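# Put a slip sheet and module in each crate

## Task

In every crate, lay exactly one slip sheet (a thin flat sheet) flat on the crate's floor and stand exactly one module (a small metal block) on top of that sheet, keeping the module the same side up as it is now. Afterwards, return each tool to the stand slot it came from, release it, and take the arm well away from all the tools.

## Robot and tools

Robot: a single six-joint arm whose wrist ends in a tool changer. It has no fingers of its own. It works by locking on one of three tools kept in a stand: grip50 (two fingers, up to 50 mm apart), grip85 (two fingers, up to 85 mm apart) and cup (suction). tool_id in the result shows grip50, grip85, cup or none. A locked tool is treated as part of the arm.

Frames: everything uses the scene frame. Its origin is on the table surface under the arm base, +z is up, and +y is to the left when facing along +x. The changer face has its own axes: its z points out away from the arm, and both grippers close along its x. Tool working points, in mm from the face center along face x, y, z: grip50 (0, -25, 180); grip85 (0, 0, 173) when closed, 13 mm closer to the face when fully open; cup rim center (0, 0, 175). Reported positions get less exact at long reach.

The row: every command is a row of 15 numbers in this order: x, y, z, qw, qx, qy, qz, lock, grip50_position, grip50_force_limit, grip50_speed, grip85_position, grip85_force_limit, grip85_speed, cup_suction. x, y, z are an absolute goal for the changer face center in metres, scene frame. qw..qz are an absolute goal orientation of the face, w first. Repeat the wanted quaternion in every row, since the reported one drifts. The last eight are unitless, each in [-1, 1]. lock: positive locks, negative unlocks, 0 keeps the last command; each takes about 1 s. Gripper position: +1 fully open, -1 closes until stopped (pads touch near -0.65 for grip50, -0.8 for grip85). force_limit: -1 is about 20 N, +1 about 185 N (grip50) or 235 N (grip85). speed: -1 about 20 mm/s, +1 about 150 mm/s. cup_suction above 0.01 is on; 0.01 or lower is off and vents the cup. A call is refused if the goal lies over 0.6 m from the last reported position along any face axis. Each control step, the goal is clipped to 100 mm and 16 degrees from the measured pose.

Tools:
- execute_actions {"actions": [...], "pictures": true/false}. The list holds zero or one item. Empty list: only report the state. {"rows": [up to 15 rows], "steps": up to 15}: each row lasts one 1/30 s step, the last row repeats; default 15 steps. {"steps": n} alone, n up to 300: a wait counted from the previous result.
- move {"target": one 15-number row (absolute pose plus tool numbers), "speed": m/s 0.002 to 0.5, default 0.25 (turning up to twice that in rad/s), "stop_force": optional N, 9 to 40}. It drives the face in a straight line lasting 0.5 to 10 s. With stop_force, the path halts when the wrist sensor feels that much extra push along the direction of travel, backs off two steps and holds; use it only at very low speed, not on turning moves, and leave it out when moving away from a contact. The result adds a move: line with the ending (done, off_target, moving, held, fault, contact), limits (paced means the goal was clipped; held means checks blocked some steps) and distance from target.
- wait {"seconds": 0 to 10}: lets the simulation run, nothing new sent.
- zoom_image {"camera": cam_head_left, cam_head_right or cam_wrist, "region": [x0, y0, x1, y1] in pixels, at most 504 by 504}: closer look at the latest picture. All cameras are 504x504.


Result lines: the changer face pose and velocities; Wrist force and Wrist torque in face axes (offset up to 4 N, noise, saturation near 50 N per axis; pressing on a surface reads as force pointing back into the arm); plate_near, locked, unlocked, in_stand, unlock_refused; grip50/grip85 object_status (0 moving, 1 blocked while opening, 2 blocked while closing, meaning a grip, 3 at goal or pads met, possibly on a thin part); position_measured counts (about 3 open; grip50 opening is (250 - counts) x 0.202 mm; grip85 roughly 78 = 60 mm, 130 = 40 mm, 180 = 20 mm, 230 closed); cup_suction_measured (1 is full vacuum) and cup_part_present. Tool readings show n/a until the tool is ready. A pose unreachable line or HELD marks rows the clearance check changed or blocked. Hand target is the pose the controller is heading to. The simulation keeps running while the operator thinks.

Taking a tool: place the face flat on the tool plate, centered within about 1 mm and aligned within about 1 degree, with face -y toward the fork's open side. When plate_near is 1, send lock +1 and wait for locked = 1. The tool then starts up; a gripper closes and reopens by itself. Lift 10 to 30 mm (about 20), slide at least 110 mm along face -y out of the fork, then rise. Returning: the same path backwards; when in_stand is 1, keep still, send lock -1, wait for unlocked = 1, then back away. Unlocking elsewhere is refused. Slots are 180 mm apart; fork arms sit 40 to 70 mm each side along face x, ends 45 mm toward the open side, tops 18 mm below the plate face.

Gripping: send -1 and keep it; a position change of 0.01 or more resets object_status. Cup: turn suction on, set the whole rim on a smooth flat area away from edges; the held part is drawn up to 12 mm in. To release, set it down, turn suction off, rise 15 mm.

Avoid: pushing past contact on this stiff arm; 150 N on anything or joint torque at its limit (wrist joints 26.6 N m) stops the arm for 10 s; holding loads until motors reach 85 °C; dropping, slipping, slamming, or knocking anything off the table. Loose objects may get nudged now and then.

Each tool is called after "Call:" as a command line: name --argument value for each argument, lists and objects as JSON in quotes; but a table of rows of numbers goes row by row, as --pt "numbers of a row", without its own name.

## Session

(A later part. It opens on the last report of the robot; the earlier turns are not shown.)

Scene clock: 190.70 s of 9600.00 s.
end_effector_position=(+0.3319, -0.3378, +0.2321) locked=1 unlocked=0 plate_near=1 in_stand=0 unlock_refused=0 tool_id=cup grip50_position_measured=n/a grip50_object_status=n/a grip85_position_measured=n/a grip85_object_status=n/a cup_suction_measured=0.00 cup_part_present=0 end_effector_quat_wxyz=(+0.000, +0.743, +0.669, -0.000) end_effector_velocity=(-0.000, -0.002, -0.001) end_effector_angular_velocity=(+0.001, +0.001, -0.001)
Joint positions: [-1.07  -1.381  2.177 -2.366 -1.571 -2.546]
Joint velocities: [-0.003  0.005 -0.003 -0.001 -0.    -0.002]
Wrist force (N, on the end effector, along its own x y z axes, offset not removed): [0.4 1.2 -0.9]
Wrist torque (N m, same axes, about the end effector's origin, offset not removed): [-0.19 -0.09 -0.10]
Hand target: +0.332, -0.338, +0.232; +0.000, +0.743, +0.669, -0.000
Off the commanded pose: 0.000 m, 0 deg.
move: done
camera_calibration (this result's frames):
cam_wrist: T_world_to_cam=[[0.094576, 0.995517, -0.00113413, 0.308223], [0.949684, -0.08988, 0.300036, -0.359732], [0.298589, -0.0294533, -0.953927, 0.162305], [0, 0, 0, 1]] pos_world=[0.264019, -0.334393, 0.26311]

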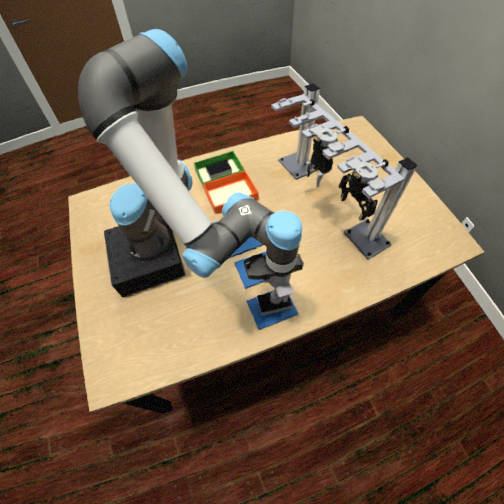

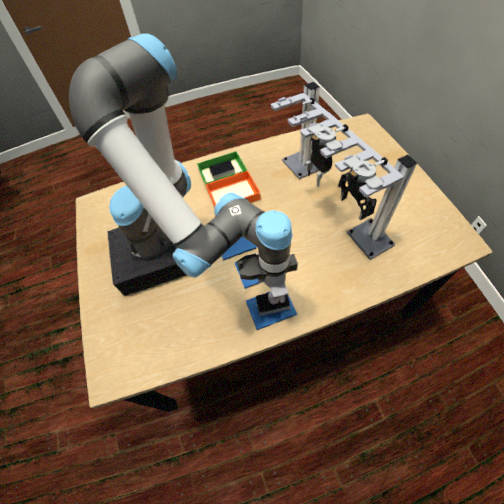

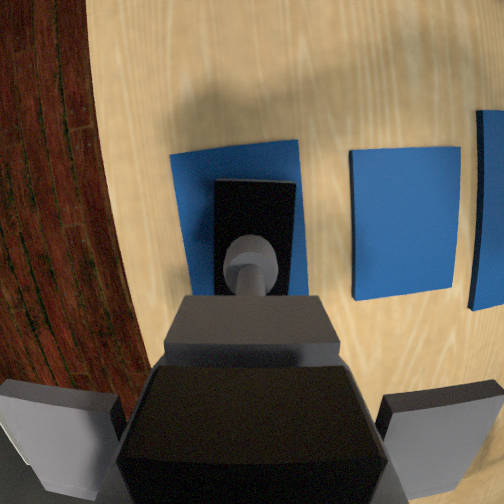

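Call:
move --target '[0.332,-0.337,0.207,0,0.7431,0.6691,0,0,1,0,0,1,0,0,1]' --speed 0.015

Call:
move --target '[0.332,-0.337,0.28,0,0.7431,0.6691,0,0,1,0,0,1,0,0,1]' --speed 0.06

Call:
move --target '[0.359,0.1695,0.28,0,0.6884,0.7254,0,0,1,0,0,1,0,0,1]' --speed 0.15

Call:
move --target '[0.359,0.1695,0.206,0,0.6884,0.7254,0,0,1,0,0,1,0,0,1]' --speed 0.05

Call:
move --target '[0.359,0.1695,0.194,0,0.6884,0.7254,0,0,1,0,0,1,0,0,1]' --speed 0.004 --stop_force 9

Scene clock: 201.97 s of 9600.00 s.
end_effector_position=(+0.3320, -0.3370, +0.2073) locked=1 unlocked=0 plate_near=1 in_stand=0 unlock_refused=0 tool_id=cup grip50_position_measured=n/a grip50_object_status=n/a grip85_position_measured=n/a grip85_object_status=n/a cup_suction_measured=0.99 cup_part_present=1 end_effector_quat_wxyz=(-0.000, +0.743, +0.669, +0.000) end_effector_velocity=(-0.000, -0.000, -0.003) end_effector_angular_velocity=(+0.000, +0.000, -0.002)
Joint positions: [-1.069 -1.329  2.2   -2.442 -1.571 -2.545]
Joint velocities: [-0.001  0.006  0.003 -0.009 -0.     0.   ]
Wrist force (N, on the end effector, along its own x y z axes, offset not removed): [1.6 0.6 0.6]
Wrist torque (N m, same axes, about the end effector's origin, offset not removed): [-0.09 -0.20 -0.07]
Hand target: +0.332, -0.337, +0.207; -0.000, +0.743, +0.669, +0.000
Off the commanded pose: 0.000 m, 0 deg.
move: done
camera_calibration (this result's frames):
cam_wrist: T_world_to_cam=[[0.0945628, 0.995519, -0.000870534, 0.307401], [0.949695, -0.0899478, 0.299982, -0.352317], [0.298559, -0.0291939, -0.953945, 0.138794], [0, 0, 0, 1]] pos_world=[0.264087, -0.333662, 0.238358]

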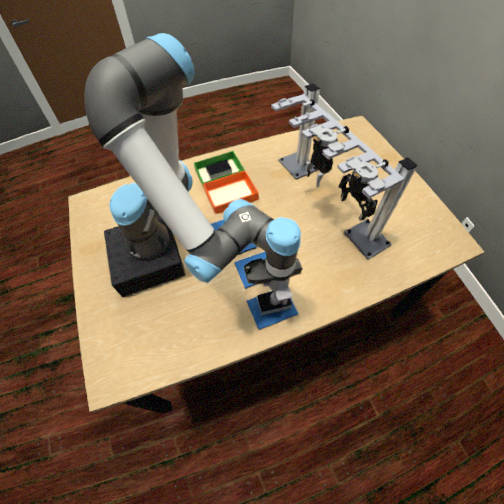

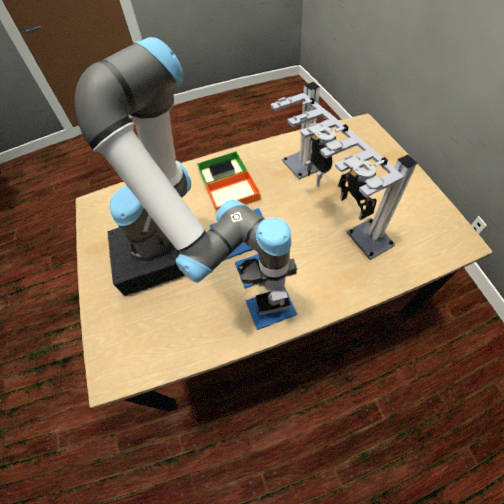

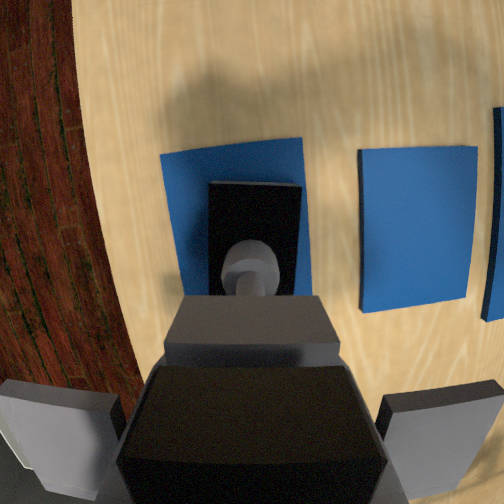

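Scene clock: 203.63 s of 9600.00 s.
end_effector_position=(+0.3320, -0.3369, +0.2797) locked=1 unlocked=0 plate_near=1 in_stand=0 unlock_refused=0 tool_id=cup grip50_position_measured=n/a grip50_object_status=n/a grip85_position_measured=n/a grip85_object_status=n/a cup_suction_measured=0.99 cup_part_present=1 end_effector_quat_wxyz=(+0.000, +0.743, +0.669, -0.000) end_effector_velocity=(+0.000, +0.000, +0.003) end_effector_angular_velocity=(+0.002, +0.001, +0.001)
Joint positions: [-1.069 -1.471  2.123 -2.223 -1.571 -2.545]
Joint velocities: [ 0.    -0.004 -0.004  0.01   0.    -0.   ]
Wrist force (N, on the end effector, along its own x y z axes, offset not removed): [0.8 -1.3 1.2]
Wrist torque (N m, same axes, about the end effector's origin, offset not removed): [-0.27 -0.20 -0.13]
Hand target: +0.332, -0.337, +0.280; +0.000, +0.743, +0.669, -0.000
Off the commanded pose: 0.000 m, 0 deg.
move: done
camera_calibration (this result's frames):
cam_wrist: T_world_to_cam=[[0.0945618, 0.995519, -0.000930154, 0.307307], [0.949682, -0.0899276, 0.300028, -0.37399], [0.298599, -0.0292545, -0.95393, 0.207849], [0, 0, 0, 1]] pos_world=[0.264048, -0.333481, 0.310767]

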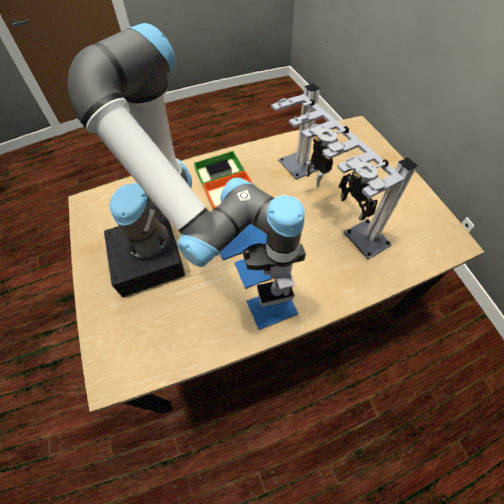

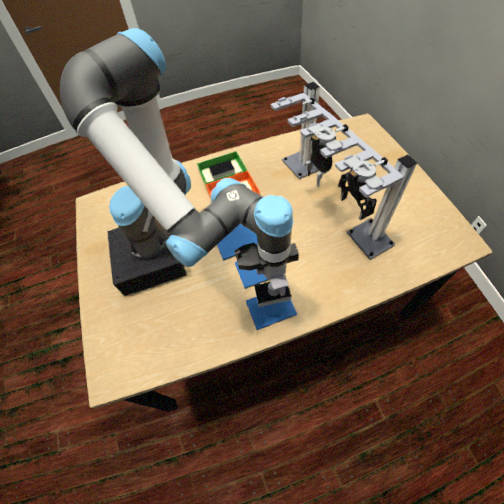

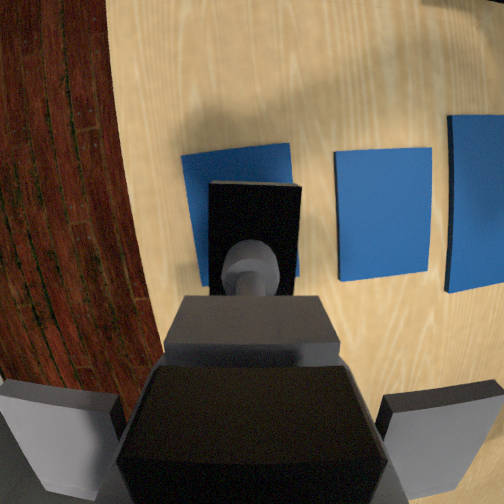

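Scene clock: 207.63 s of 9600.00 s.
end_effector_position=(+0.3590, +0.1697, +0.2800) locked=1 unlocked=0 plate_near=1 in_stand=0 unlock_refused=0 tool_id=cup grip50_position_measured=n/a grip50_object_status=n/a grip85_position_measured=n/a grip85_object_status=n/a cup_suction_measured=0.99 cup_part_present=1 end_effector_quat_wxyz=(-0.001, +0.688, +0.725, +0.000) end_effector_velocity=(+0.001, +0.003, -0.000) end_effector_angular_velocity=(-0.000, +0.001, +0.001)
Joint positions: [ 0.108 -1.659  2.311 -2.222 -1.569 -1.525]
Joint velocities: [ 0.007  0.005 -0.004 -0.    -0.     0.006]
Wrist force (N, on the end effector, along its own x y z axes, offset not removed): [1.0 -1.9 1.8]
Wrist torque (N m, same axes, about the end effector's origin, offset not removed): [-0.24 -0.23 -0.09]
Hand target: +0.359, +0.170, +0.280; -0.001, +0.688, +0.725, +0.000
Off the commanded pose: 0.000 m, 0 deg.
move: done
camera_calibration (this result's frames):
cam_wrist: T_world_to_cam=[[-0.0622687, 0.998059, 0.000719053, -0.144132], [0.952448, 0.0592076, 0.298894, -0.380171], [0.298271, 0.0192966, -0.954286, 0.206815], [0, 0, 0, 1]] pos_world=[0.291431, 0.16237, 0.311095]

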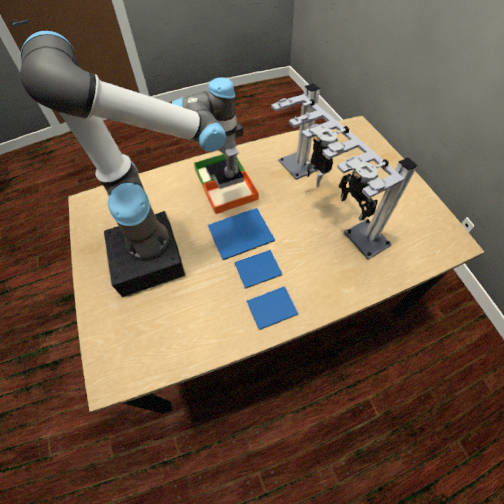

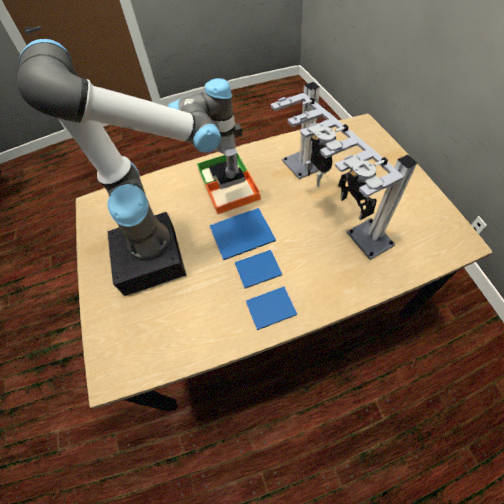

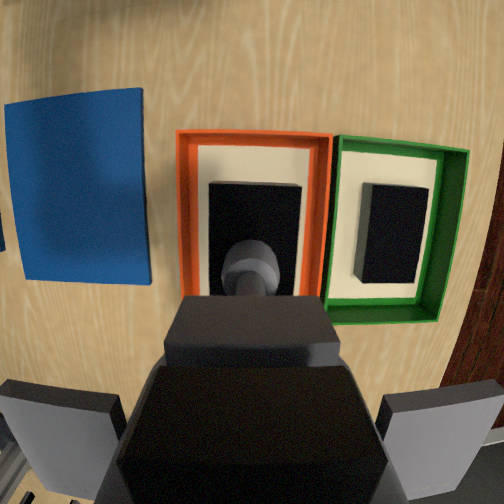

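Scene clock: 209.53 s of 9600.00 s.
end_effector_position=(+0.3591, +0.1695, +0.2062) locked=1 unlocked=0 plate_near=1 in_stand=0 unlock_refused=0 tool_id=cup grip50_position_measured=n/a grip50_object_status=n/a grip85_position_measured=n/a grip85_object_status=n/a cup_suction_measured=0.99 cup_part_present=1 end_effector_quat_wxyz=(-0.000, +0.688, +0.725, -0.000) end_effector_velocity=(+0.000, +0.000, -0.003) end_effector_angular_velocity=(+0.001, +0.000, -0.000)
Joint positions: [ 0.108 -1.485  2.404 -2.491 -1.571 -1.524]
Joint velocities: [ 0.     0.008  0.002 -0.01   0.001  0.   ]
Wrist force (N, on the end effector, along its own x y z axes, offset not removed): [2.5 -0.5 -1.2]
Wrist torque (N m, same axes, about the end effector's origin, offset not removed): [-0.15 -0.32 -0.04]
Hand target: +0.359, +0.170, +0.206; -0.000, +0.688, +0.725, -0.000
Off the commanded pose: 0.000 m, 0 deg.
move: done
camera_calibration (this result's frames):
cam_wrist: T_world_to_cam=[[-0.0621646, 0.998066, -0.000879994, -0.143533], [0.9521, 0.0595661, 0.29993, -0.358374], [0.299402, 0.0178072, -0.953961, 0.13616], [0, 0, 0, 1]] pos_world=[0.291518, 0.162178, 0.237252]

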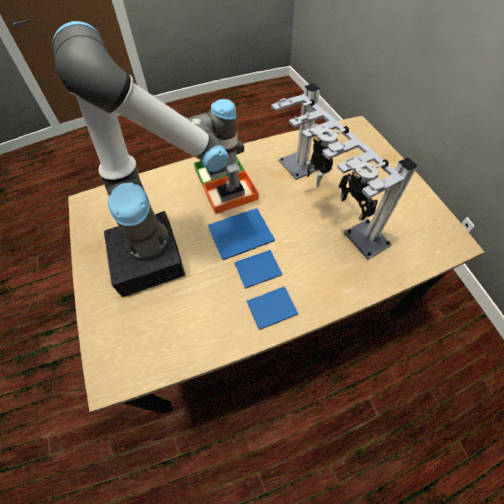

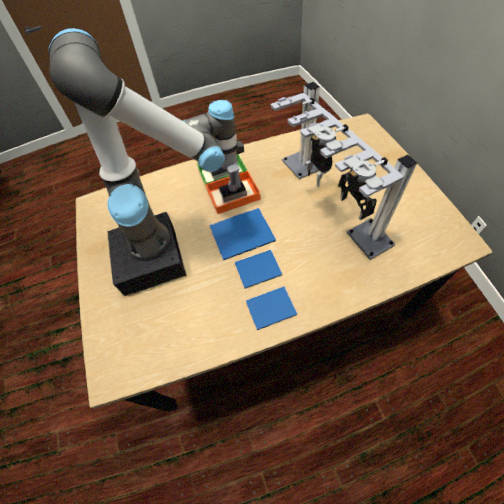

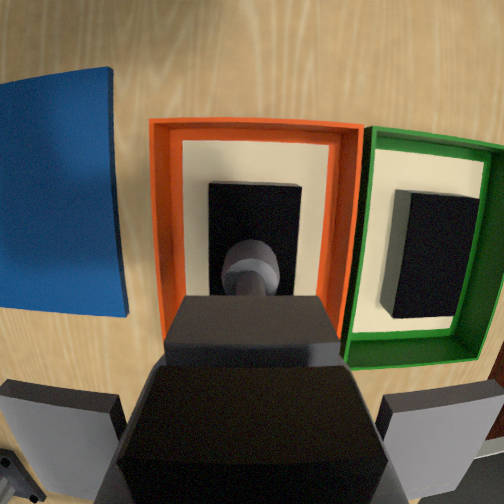

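Scene clock: 211.90 s of 9600.00 s.
end_effector_position=(+0.3591, +0.1695, +0.1982) locked=1 unlocked=0 plate_near=1 in_stand=0 unlock_refused=0 tool_id=cup grip50_position_measured=n/a grip50_object_status=n/a grip85_position_measured=n/a grip85_object_status=n/a cup_suction_measured=0.99 cup_part_present=1 end_effector_quat_wxyz=(+0.000, +0.688, +0.725, +0.000) end_effector_velocity=(-0.001, -0.000, +0.001) end_effector_angular_velocity=(-0.001, +0.002, -0.000)
Joint positions: [ 0.108 -1.462  2.412 -2.521 -1.571 -1.524]
Joint velocities: [-0.    -0.004 -0.     0.006 -0.001 -0.   ]
Wrist force (N, on the end effector, along its own x y z axes, offset not removed): [2.3 1.3 -20.6]
Wrist torque (N m, same axes, about the end effector's origin, offset not removed): [-0.46 -0.22 -0.07]
Hand target: +0.359, +0.169, +0.198; +0.000, +0.688, +0.725, +0.000
Off the commanded pose: 0.004 m, 0 deg.
move: contact
camera_calibration (this result's frames):
cam_wrist: T_world_to_cam=[[-0.0622669, 0.998059, -0.000889073, -0.14354], [0.952069, 0.0596649, 0.300008, -0.35593], [0.299478, 0.0178341, -0.953936, 0.128547], [0, 0, 0, 1]] pos_world=[0.291435, 0.162206, 0.22928]

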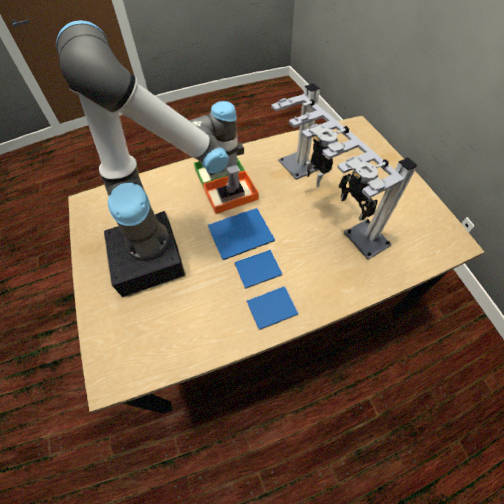

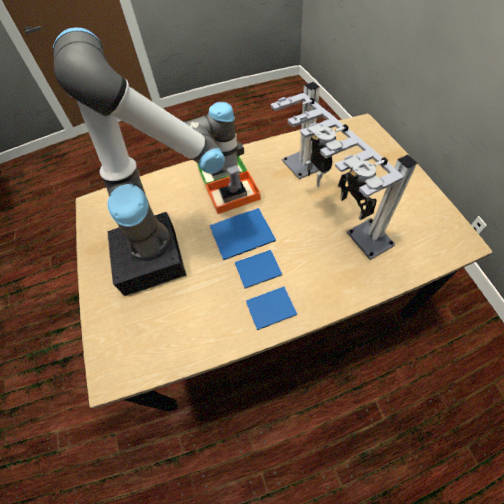

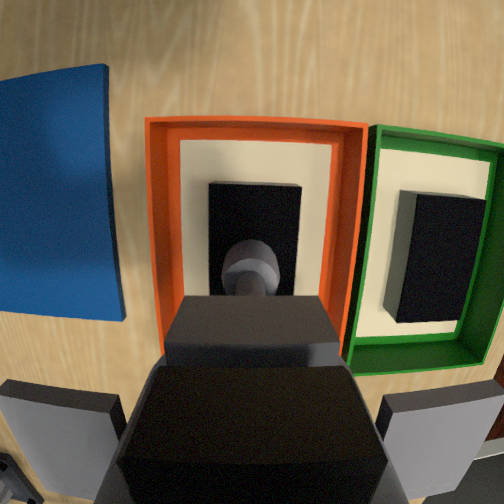

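Call:
move --target '[0.359,0.1695,0.2,0,0.6884,0.7254,0,0,1,0,0,1,0,0,-1]' --speed 0.002

Call:
move --target '[0.359,0.1695,0.25,0,0.6884,0.7254,0,0,1,0,0,1,0,0,-1]' --speed 0.1

Call:
move --target '[0.474,0.1424,0.382,0,0.648,0.7616,0,0,1,0,0,1,0,0,-1]' --speed 0.2

Call:
move --target '[0.6025,0.1633,0.382,0,0.648,0.7616,0,0,1,0,0,1,0,0,-1]' --speed 0.08

Call:
move --target '[0.6025,0.1633,0.3622,0,0.648,0.7616,0,0,1,0,0,1,0,0,-1]' --speed 0.02

Call:
move --target '[0.6025,0.1633,0.362,0,0.648,0.7616,0,-1,1,0,0,1,0,0,-1]' --speed 0.002

Call:
wait --seconds 0.7

Scene clock: 219.03 s of 9600.00 s.
end_effector_position=(+0.3590, +0.1695, +0.1999) locked=1 unlocked=0 plate_near=1 in_stand=0 unlock_refused=0 tool_id=cup grip50_position_measured=n/a grip50_object_status=n/a grip85_position_measured=n/a grip85_object_status=n/a cup_suction_measured=0.00 cup_part_present=0 end_effector_quat_wxyz=(-0.000, +0.688, +0.725, -0.000) end_effector_velocity=(+0.000, -0.000, +0.001) end_effector_angular_velocity=(-0.001, -0.002, +0.000)
Joint positions: [ 0.108 -1.467  2.411 -2.514 -1.571 -1.524]
Joint velocities: [ 0.    -0.002 -0.001  0.001 -0.001  0.   ]
Wrist force (N, on the end effector, along its own x y z axes, offset not removed): [0.5 -0.8 -18.1]
Wrist torque (N m, same axes, about the end effector's origin, offset not removed): [-0.33 -0.08 -0.14]
Hand target: +0.359, +0.169, +0.200; +0.000, +0.688, +0.725, +0.000
Off the commanded pose: 0.000 m, 0 deg.
move: done
camera_calibration (this result's frames):
cam_wrist: T_world_to_cam=[[-0.0622395, 0.998061, -0.000889769, -0.143547], [0.952075, 0.0596392, 0.299994, -0.356386], [0.299465, 0.0178243, -0.953941, 0.130185], [0, 0, 0, 1]] pos_world=[0.291386, 0.162203, 0.230975]

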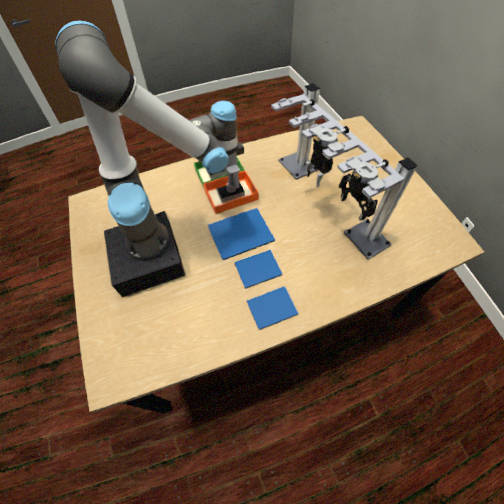

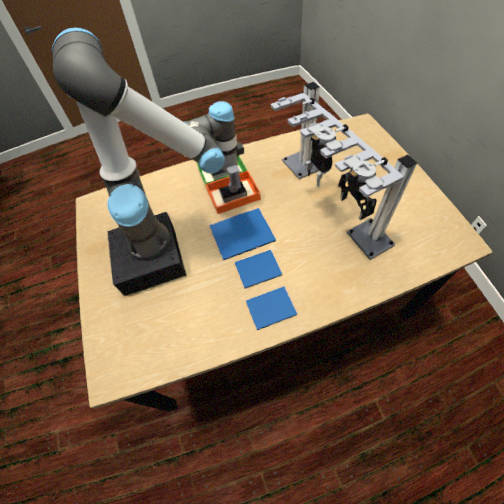

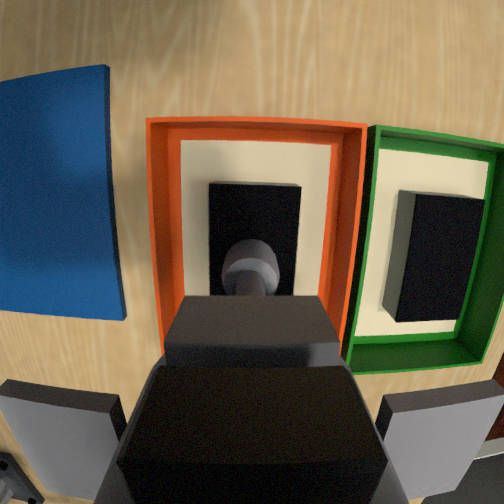

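Scene clock: 220.07 s of 9600.00 s.
end_effector_position=(+0.3589, +0.1695, +0.2497) locked=1 unlocked=0 plate_near=1 in_stand=0 unlock_refused=0 tool_id=cup grip50_position_measured=n/a grip50_object_status=n/a grip85_position_measured=n/a grip85_object_status=n/a cup_suction_measured=0.00 cup_part_present=0 end_effector_quat_wxyz=(+0.000, +0.688, +0.725, +0.000) end_effector_velocity=(-0.000, -0.001, +0.002) end_effector_angular_velocity=(-0.001, +0.002, -0.001)
Joint positions: [ 0.108 -1.596  2.354 -2.33  -1.571 -1.524]
Joint velocities: [-0.001 -0.006 -0.003  0.011 -0.001 -0.001]
Wrist force (N, on the end effector, along its own x y z axes, offset not removed): [0.8 -0.8 1.4]
Wrist torque (N m, same axes, about the end effector's origin, offset not removed): [-0.19 -0.26 -0.15]
Hand target: +0.359, +0.169, +0.250; +0.000, +0.688, +0.725, +0.000
Off the commanded pose: 0.000 m, 0 deg.
move: done
camera_calibration (this result's frames):
cam_wrist: T_world_to_cam=[[-0.062398, 0.998051, -0.000917579, -0.143507], [0.952029, 0.0597966, 0.30011, -0.371268], [0.299579, 0.0178527, -0.953904, 0.177674], [0, 0, 0, 1]] pos_world=[0.291276, 0.162256, 0.280773]

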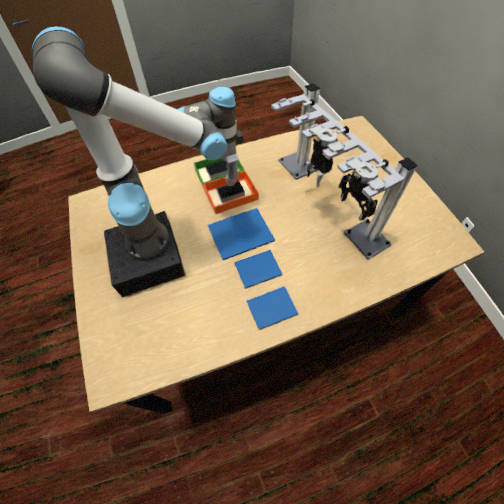

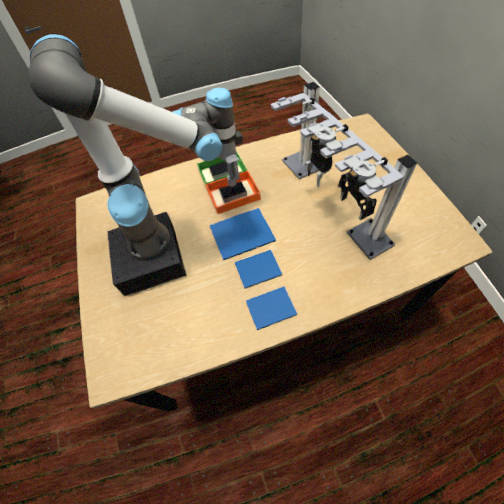

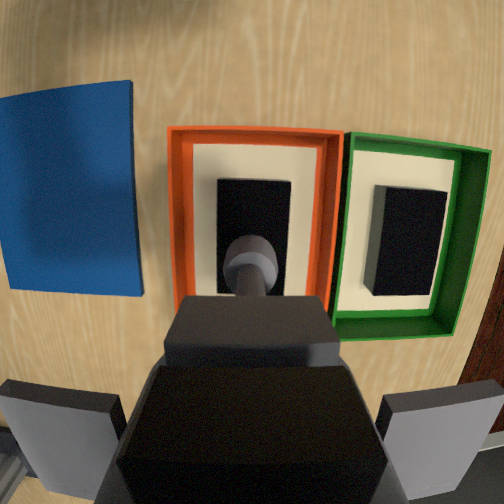

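Scene clock: 221.60 s of 9600.00 s.
end_effector_position=(+0.4735, +0.1424, +0.3819) locked=1 unlocked=0 plate_near=1 in_stand=0 unlock_refused=0 tool_id=cup grip50_position_measured=n/a grip50_object_status=n/a grip85_position_measured=n/a grip85_object_status=n/a cup_suction_measured=0.00 cup_part_present=0 end_effector_quat_wxyz=(+0.000, +0.648, +0.762, +0.000) end_effector_velocity=(+0.002, +0.000, +0.002) end_effector_angular_velocity=(-0.000, +0.001, +0.002)
Joint positions: [ 0.028 -1.55   1.908 -1.93  -1.571 -1.712]
Joint velocities: [ 0.     0.004 -0.009  0.006 -0.    -0.002]
Wrist force (N, on the end effector, along its own x y z axes, offset not removed): [2.1 -1.0 -1.4]
Wrist torque (N m, same axes, about the end effector's origin, offset not removed): [-0.26 -0.24 0.07]
Hand target: +0.474, +0.142, +0.382; +0.000, +0.648, +0.762, +0.000
Off the commanded pose: 0.001 m, 0 deg.
move: done
camera_calibration (this result's frames):
cam_wrist: T_world_to_cam=[[-0.169786, 0.985481, -0.000951576, -0.0564662], [0.939953, 0.162232, 0.300283, -0.527343], [0.296078, 0.0500893, -0.95385, 0.26695], [0, 0, 0, 1]] pos_world=[0.407052, 0.127827, 0.412929]

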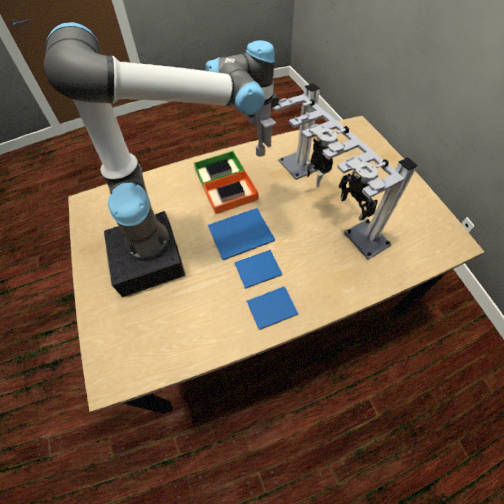

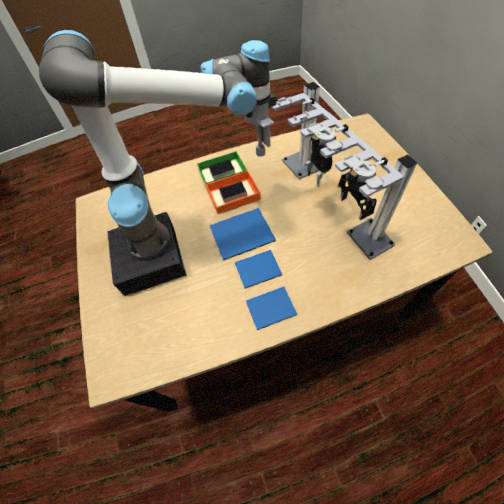

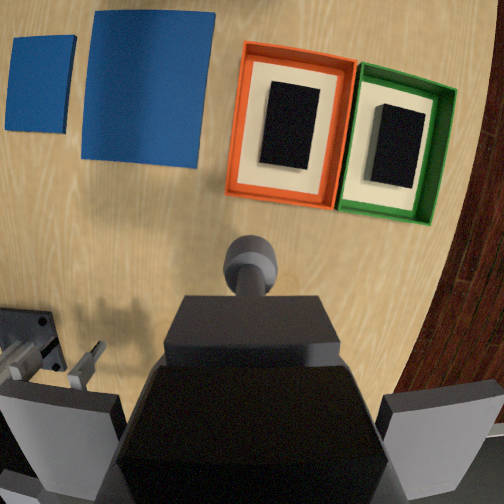

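Scene clock: 223.73 s of 9600.00 s.
end_effector_position=(+0.6022, +0.1632, +0.3821) locked=1 unlocked=0 plate_near=1 in_stand=0 unlock_refused=0 tool_id=cup grip50_position_measured=n/a grip50_object_status=n/a grip85_position_measured=n/a grip85_object_status=n/a cup_suction_measured=0.00 cup_part_present=0 end_effector_quat_wxyz=(-0.000, +0.648, +0.762, +0.000) end_effector_velocity=(+0.003, +0.000, -0.000) end_effector_angular_velocity=(-0.002, -0.000, -0.000)
Joint positions: [ 0.059 -1.248  1.547 -1.87  -1.571 -1.682]
Joint velocities: [ 0.     0.006 -0.008  0.001 -0.002  0.   ]
Wrist force (N, on the end effector, along its own x y z axes, offset not removed): [1.9 1.0 -0.4]
Wrist torque (N m, same axes, about the end effector's origin, offset not removed): [-0.15 -0.20 0.00]
Hand target: +0.602, +0.163, +0.382; -0.000, +0.648, +0.762, -0.000
Off the commanded pose: 0.000 m, 0 deg.
move: done
camera_calibration (this result's frames):
cam_wrist: T_world_to_cam=[[-0.170007, 0.985442, -0.000818717, -0.0550835], [0.940008, 0.162418, 0.30001, -0.651666], [0.295776, 0.0502343, -0.953936, 0.228137], [0, 0, 0, 1]] pos_world=[0.535729, 0.148664, 0.41309]

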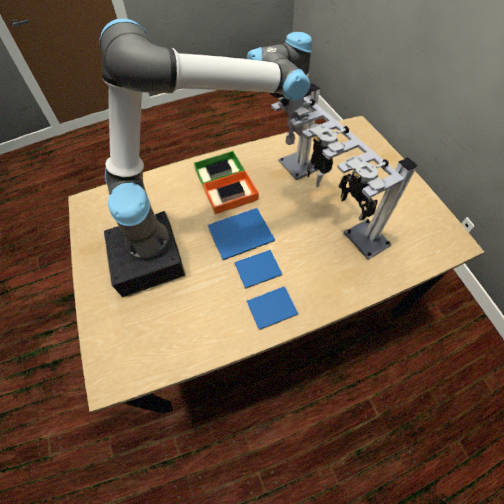

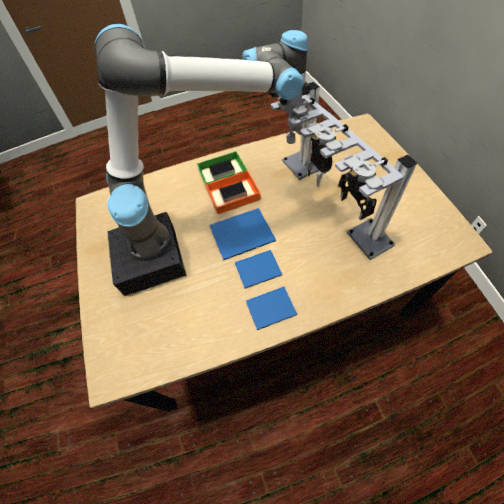

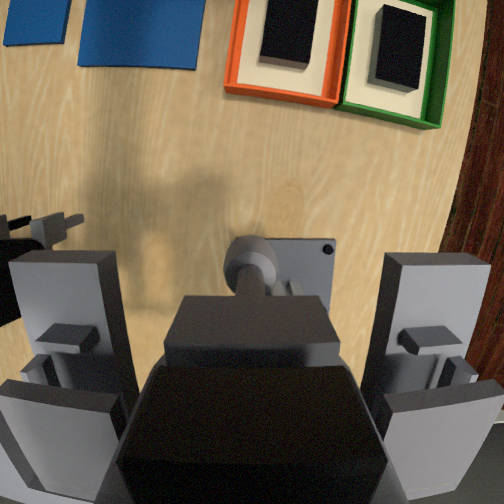

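Scene clock: 225.03 s of 9600.00 s.
end_effector_position=(+0.6025, +0.1633, +0.3625) locked=1 unlocked=0 plate_near=1 in_stand=1 unlock_refused=0 tool_id=cup grip50_position_measured=n/a grip50_object_status=n/a grip85_position_measured=n/a grip85_object_status=n/a cup_suction_measured=0.00 cup_part_present=0 end_effector_quat_wxyz=(-0.000, +0.648, +0.762, -0.000) end_effector_velocity=(+0.000, +0.000, -0.003) end_effector_angular_velocity=(+0.001, -0.001, +0.000)
Joint positions: [ 0.059 -1.232  1.578 -1.917 -1.571 -1.682]
Joint velocities: [ 0.     0.002  0.005 -0.007  0.001 -0.   ]
Wrist force (N, on the end effector, along its own x y z axes, offset not removed): [2.6 1.1 -2.6]
Wrist torque (N m, same axes, about the end effector's origin, offset not removed): [-0.08 -0.29 0.00]
Hand target: +0.603, +0.163, +0.362; -0.000, +0.648, +0.762, -0.000
Off the commanded pose: 0.000 m, 0 deg.
move: done
camera_calibration (this result's frames):
cam_wrist: T_world_to_cam=[[-0.170004, 0.985443, -0.00088544, -0.055087], [0.940016, 0.162437, 0.299975, -0.646157], [0.295752, 0.0501647, -0.953947, 0.209441], [0, 0, 0, 1]] pos_world=[0.53609, 0.148738, 0.393578]

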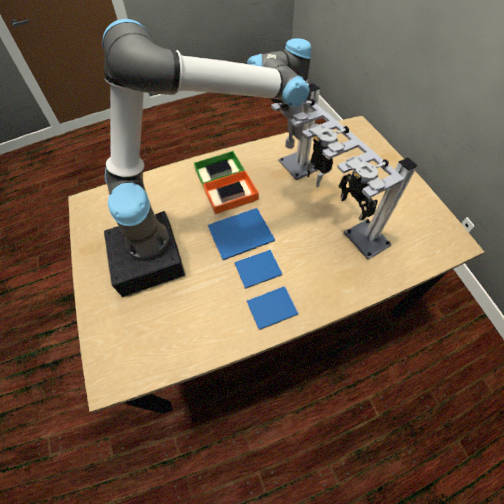

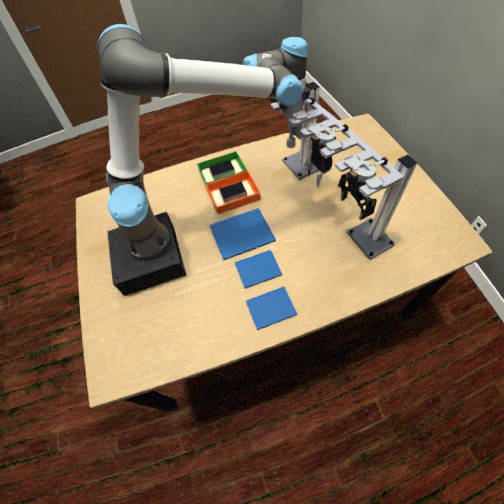

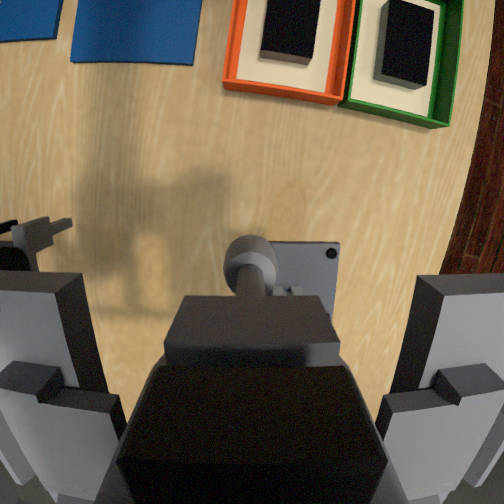

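Scene clock: 225.73 s of 9600.00 s.
end_effector_position=(+0.6025, +0.1633, +0.3620) locked=0 unlocked=0 plate_near=1 in_stand=1 unlock_refused=0 tool_id=none grip50_position_measured=n/a grip50_object_status=n/a grip85_position_measured=n/a grip85_object_status=n/a cup_suction_measured=n/a cup_part_present=n/a end_effector_quat_wxyz=(+0.000, +0.648, +0.762, -0.000) end_effector_velocity=(+0.000, -0.000, -0.000) end_effector_angular_velocity=(+0.002, +0.000, -0.001)
Joint positions: [ 0.059 -1.232  1.579 -1.918 -1.571 -1.682]
Joint velocities: [-0.001  0.     0.    -0.     0.002  0.   ]
Wrist force (N, on the end effector, along its own x y z axes, offset not removed): [1.6 0.7 -0.6]
Wrist torque (N m, same axes, about the end effector's origin, offset not removed): [-0.14 -0.27 -0.08]
Hand target: +0.603, +0.163, +0.362; -0.000, +0.648, +0.762, -0.000
Off the commanded pose: 0.000 m, 0 deg.
move: done
camera_calibration (this result's frames):
cam_wrist: T_world_to_cam=[[-0.170008, 0.985442, -0.000924849, -0.0550712], [0.94, 0.16245, 0.300016, -0.645998], [0.295798, 0.0501357, -0.953934, 0.208948], [0, 0, 0, 1]] pos_world=[0.536069, 0.148736, 0.393081]

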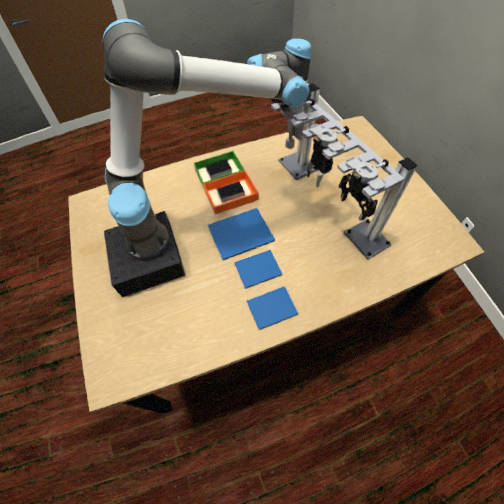

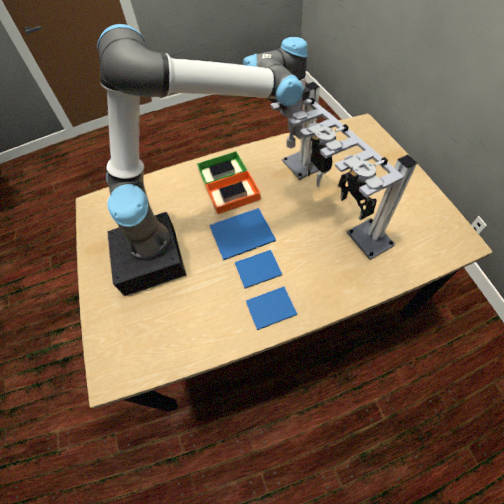

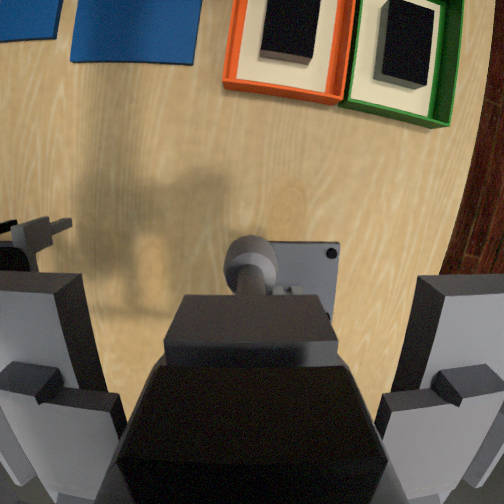

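Scene clock: 226.43 s of 9600.00 s.
end_effector_position=(+0.6025, +0.1633, +0.3620) locked=0 unlocked=1 plate_near=1 in_stand=1 unlock_refused=0 tool_id=none grip50_position_measured=n/a grip50_object_status=n/a grip85_position_measured=n/a grip85_object_status=n/a cup_suction_measured=n/a cup_part_present=n/a end_effector_quat_wxyz=(-0.000, +0.648, +0.762, -0.000) end_effector_velocity=(-0.000, +0.001, -0.000) end_effector_angular_velocity=(+0.001, +0.000, +0.001)
Joint positions: [ 0.059 -1.232  1.579 -1.918 -1.571 -1.682]
Joint velocities: [ 0.001  0.    -0.     0.     0.001  0.   ]
Wrist force (N, on the end effector, along its own x y z axes, offset not removed): [2.6 -0.8 -1.1]
Wrist torque (N m, same axes, about the end effector's origin, offset not removed): [-0.24 -0.29 -0.13]
Hand target: +0.603, +0.163, +0.362; -0.000, +0.648, +0.762, -0.000
Off the commanded pose: 0.000 m, 0 deg.
Steps of this call (steps 1 to 21: nothing new was sent). Readings (end_effector_position | what the end effector reports):
1: (+0.6025, +0.1633, +0.3620) | locked=0 unlocked=0 plate_near=1 in_stand=1 unlock_refused=0 tool_id=none grip50_position_measured=n/a grip50_object_status=n/a grip85_position_measured=n/a grip85_object_status=n/a cup_suction_measured=n/a cup_part_present=n/a
2: (+0.6025, +0.1633, +0.3620) | locked=0 unlocked=0 plate_near=1 in_stand=1 unlock_refused=0 tool_id=none grip50_position_measured=n/a grip50_object_status=n/a grip85_position_measured=n/a grip85_object_status=n/a cup_suction_measured=n/a cup_part_present=n/a
4: (+0.6025, +0.1633, +0.3620) | locked=0 unlocked=1 plate_near=1 in_stand=1 unlock_refused=0 tool_id=none grip50_position_measured=n/a grip50_object_status=n/a grip85_position_measured=n/a grip85_object_status=n/a cup_suction_measured=n/a cup_part_present=n/a
8: (+0.6025, +0.1633, +0.3620) | locked=0 unlocked=1 plate_near=1 in_stand=1 unlock_refused=0 tool_id=none grip50_position_measured=n/a grip50_object_status=n/a grip85_position_measured=n/a grip85_object_status=n/a cup_suction_measured=n/a cup_part_present=n/a
21: the state above
camera_calibration (this result's frames):
cam_wrist: T_world_to_cam=[[-0.170008, 0.985442, -0.000888757, -0.0550902], [0.940008, 0.16244, 0.299996, -0.645977], [0.295773, 0.0501663, -0.95394, 0.208916], [0, 0, 0, 1]] pos_world=[0.536066, 0.14874, 0.393035]

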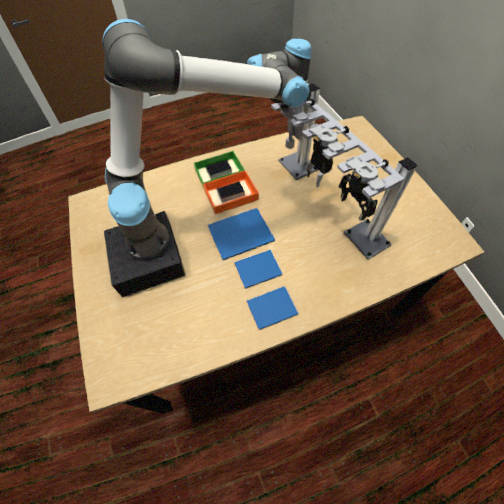

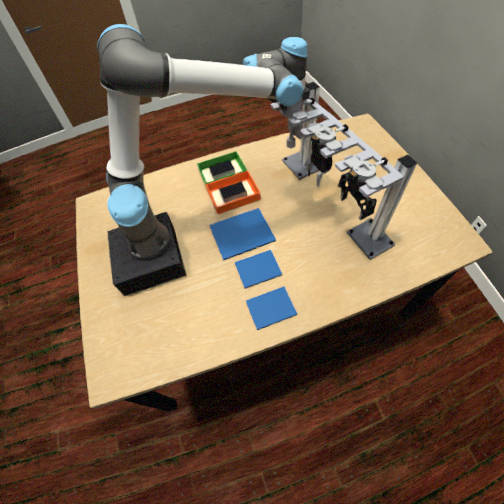

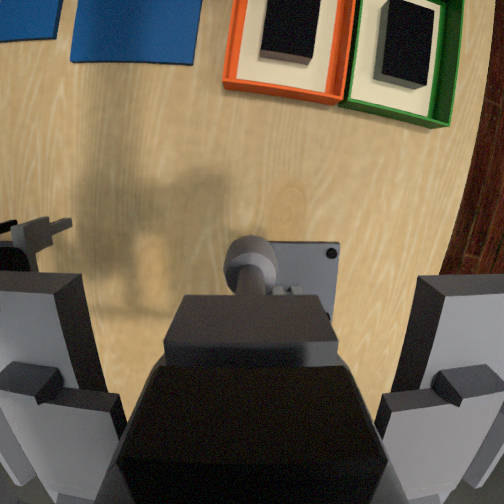

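Call:
move --target '[0.6025,0.1633,0.405,0,0.648,0.7616,0,0,1,0,0,1,0,0,-1]' --speed 0.06

Call:
move --target '[0.36,0.1,0.45,0,0.648,0.7616,0,0,1,0,0,1,0,0,-1]'

Scene clock: 233.57 s of 9600.00 s.
end_effector_position=(+0.6024, +0.1633, +0.4047) locked=0 unlocked=1 plate_near=0 in_stand=0 unlock_refused=0 tool_id=none grip50_position_measured=n/a grip50_object_status=n/a grip85_position_measured=n/a grip85_object_status=n/a cup_suction_measured=n/a cup_part_present=n/a end_effector_quat_wxyz=(+0.000, +0.648, +0.762, +0.000) end_effector_velocity=(+0.000, +0.000, +0.003) end_effector_angular_velocity=(+0.000, -0.000, +0.000)
Joint positions: [ 0.059 -1.262  1.506 -1.815 -1.571 -1.682]
Joint velocities: [ 0.    -0.001 -0.005  0.006  0.    -0.   ]
Wrist force (N, on the end effector, along its own x y z axes, offset not removed): [0.2 -0.7 -1.6]
Wrist torque (N m, same axes, about the end effector's origin, offset not removed): [-0.23 -0.12 -0.11]
Hand target: +0.602, +0.163, +0.405; +0.000, +0.648, +0.762, +0.000
Off the commanded pose: 0.000 m, 0 deg.
move: done
camera_calibration (this result's frames):
cam_wrist: T_world_to_cam=[[-0.170005, 0.985443, -0.000873959, -0.0550726], [0.939995, 0.16243, 0.300041, -0.658711], [0.295816, 0.0501869, -0.953926, 0.249616], [0, 0, 0, 1]] pos_world=[0.535983, 0.148738, 0.435707]

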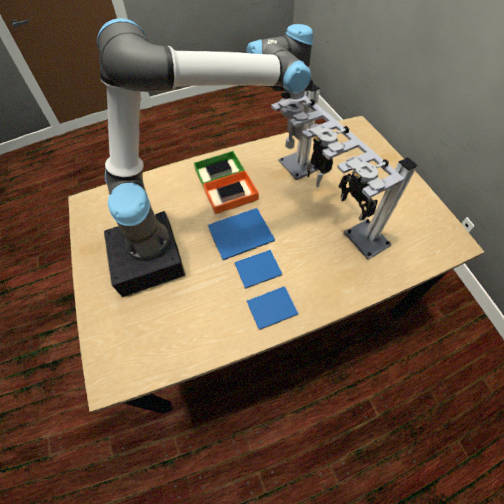

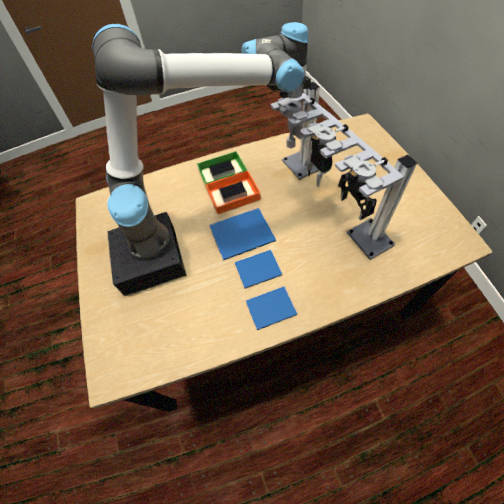

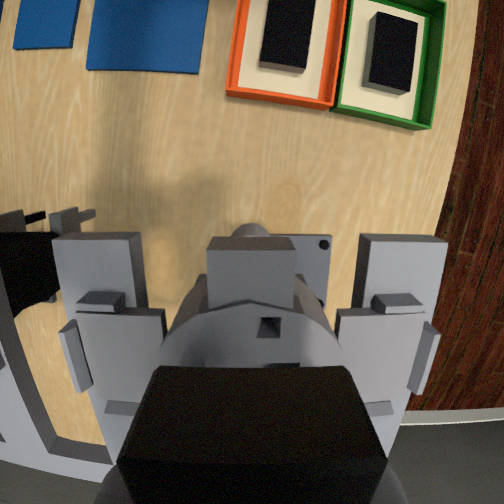

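Scene clock: 235.30 s of 9600.00 s.
end_effector_position=(+0.3603, +0.1002, +0.4498) locked=0 unlocked=1 plate_near=0 in_stand=0 unlock_refused=0 tool_id=none grip50_position_measured=n/a grip50_object_status=n/a grip85_position_measured=n/a grip85_object_status=n/a cup_suction_measured=n/a cup_part_present=n/a end_effector_quat_wxyz=(+0.000, +0.648, +0.762, +0.000) end_effector_velocity=(-0.003, -0.001, +0.001) end_effector_angular_velocity=(+0.001, +0.000, +0.000)
Joint positions: [-0.084 -1.906  2.025 -1.689 -1.571 -1.825]
Joint velocities: [-0.004 -0.008  0.004  0.005  0.001 -0.004]
Wrist force (N, on the end effector, along its own x y z axes, offset not removed): [1.9 0.7 -1.8]
Wrist torque (N m, same axes, about the end effector's origin, offset not removed): [-0.12 -0.26 -0.07]
Hand target: +0.360, +0.100, +0.450; +0.000, +0.648, +0.762, +0.000
Off the commanded pose: 0.000 m, 0 deg.
move: done
camera_calibration (this result's frames):
cam_wrist: T_world_to_cam=[[-0.169981, 0.985447, -0.0010446, -0.0339279], [0.939956, 0.162453, 0.300152, -0.434421], [0.295953, 0.0500383, -0.953891, 0.367417], [0, 0, 0, 1]] pos_world=[0.293831, 0.0856221, 0.480832]

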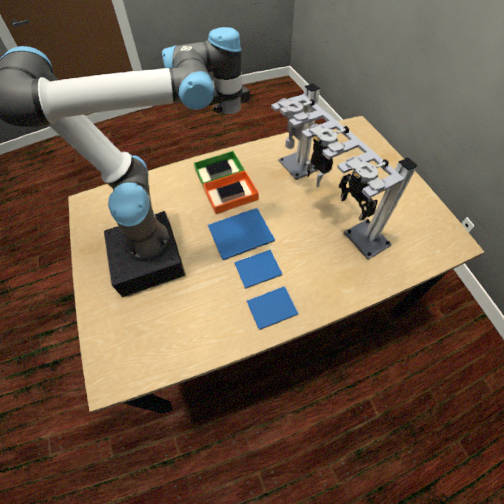

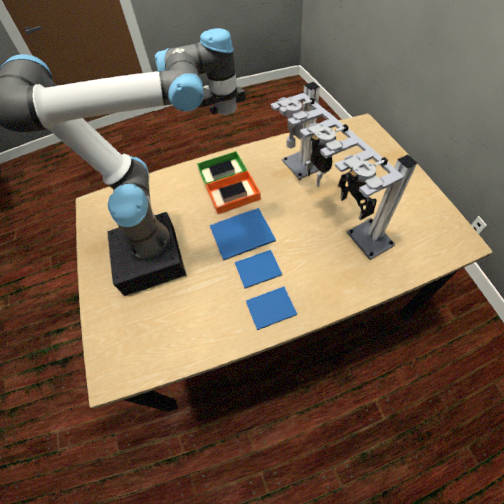

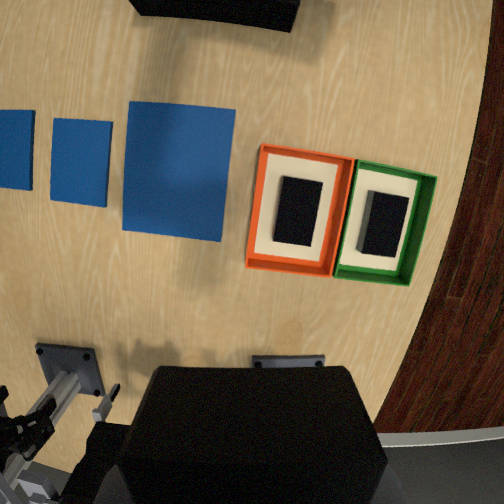

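Call:
finished_scene --scene 2

The scene is finished: the task was done.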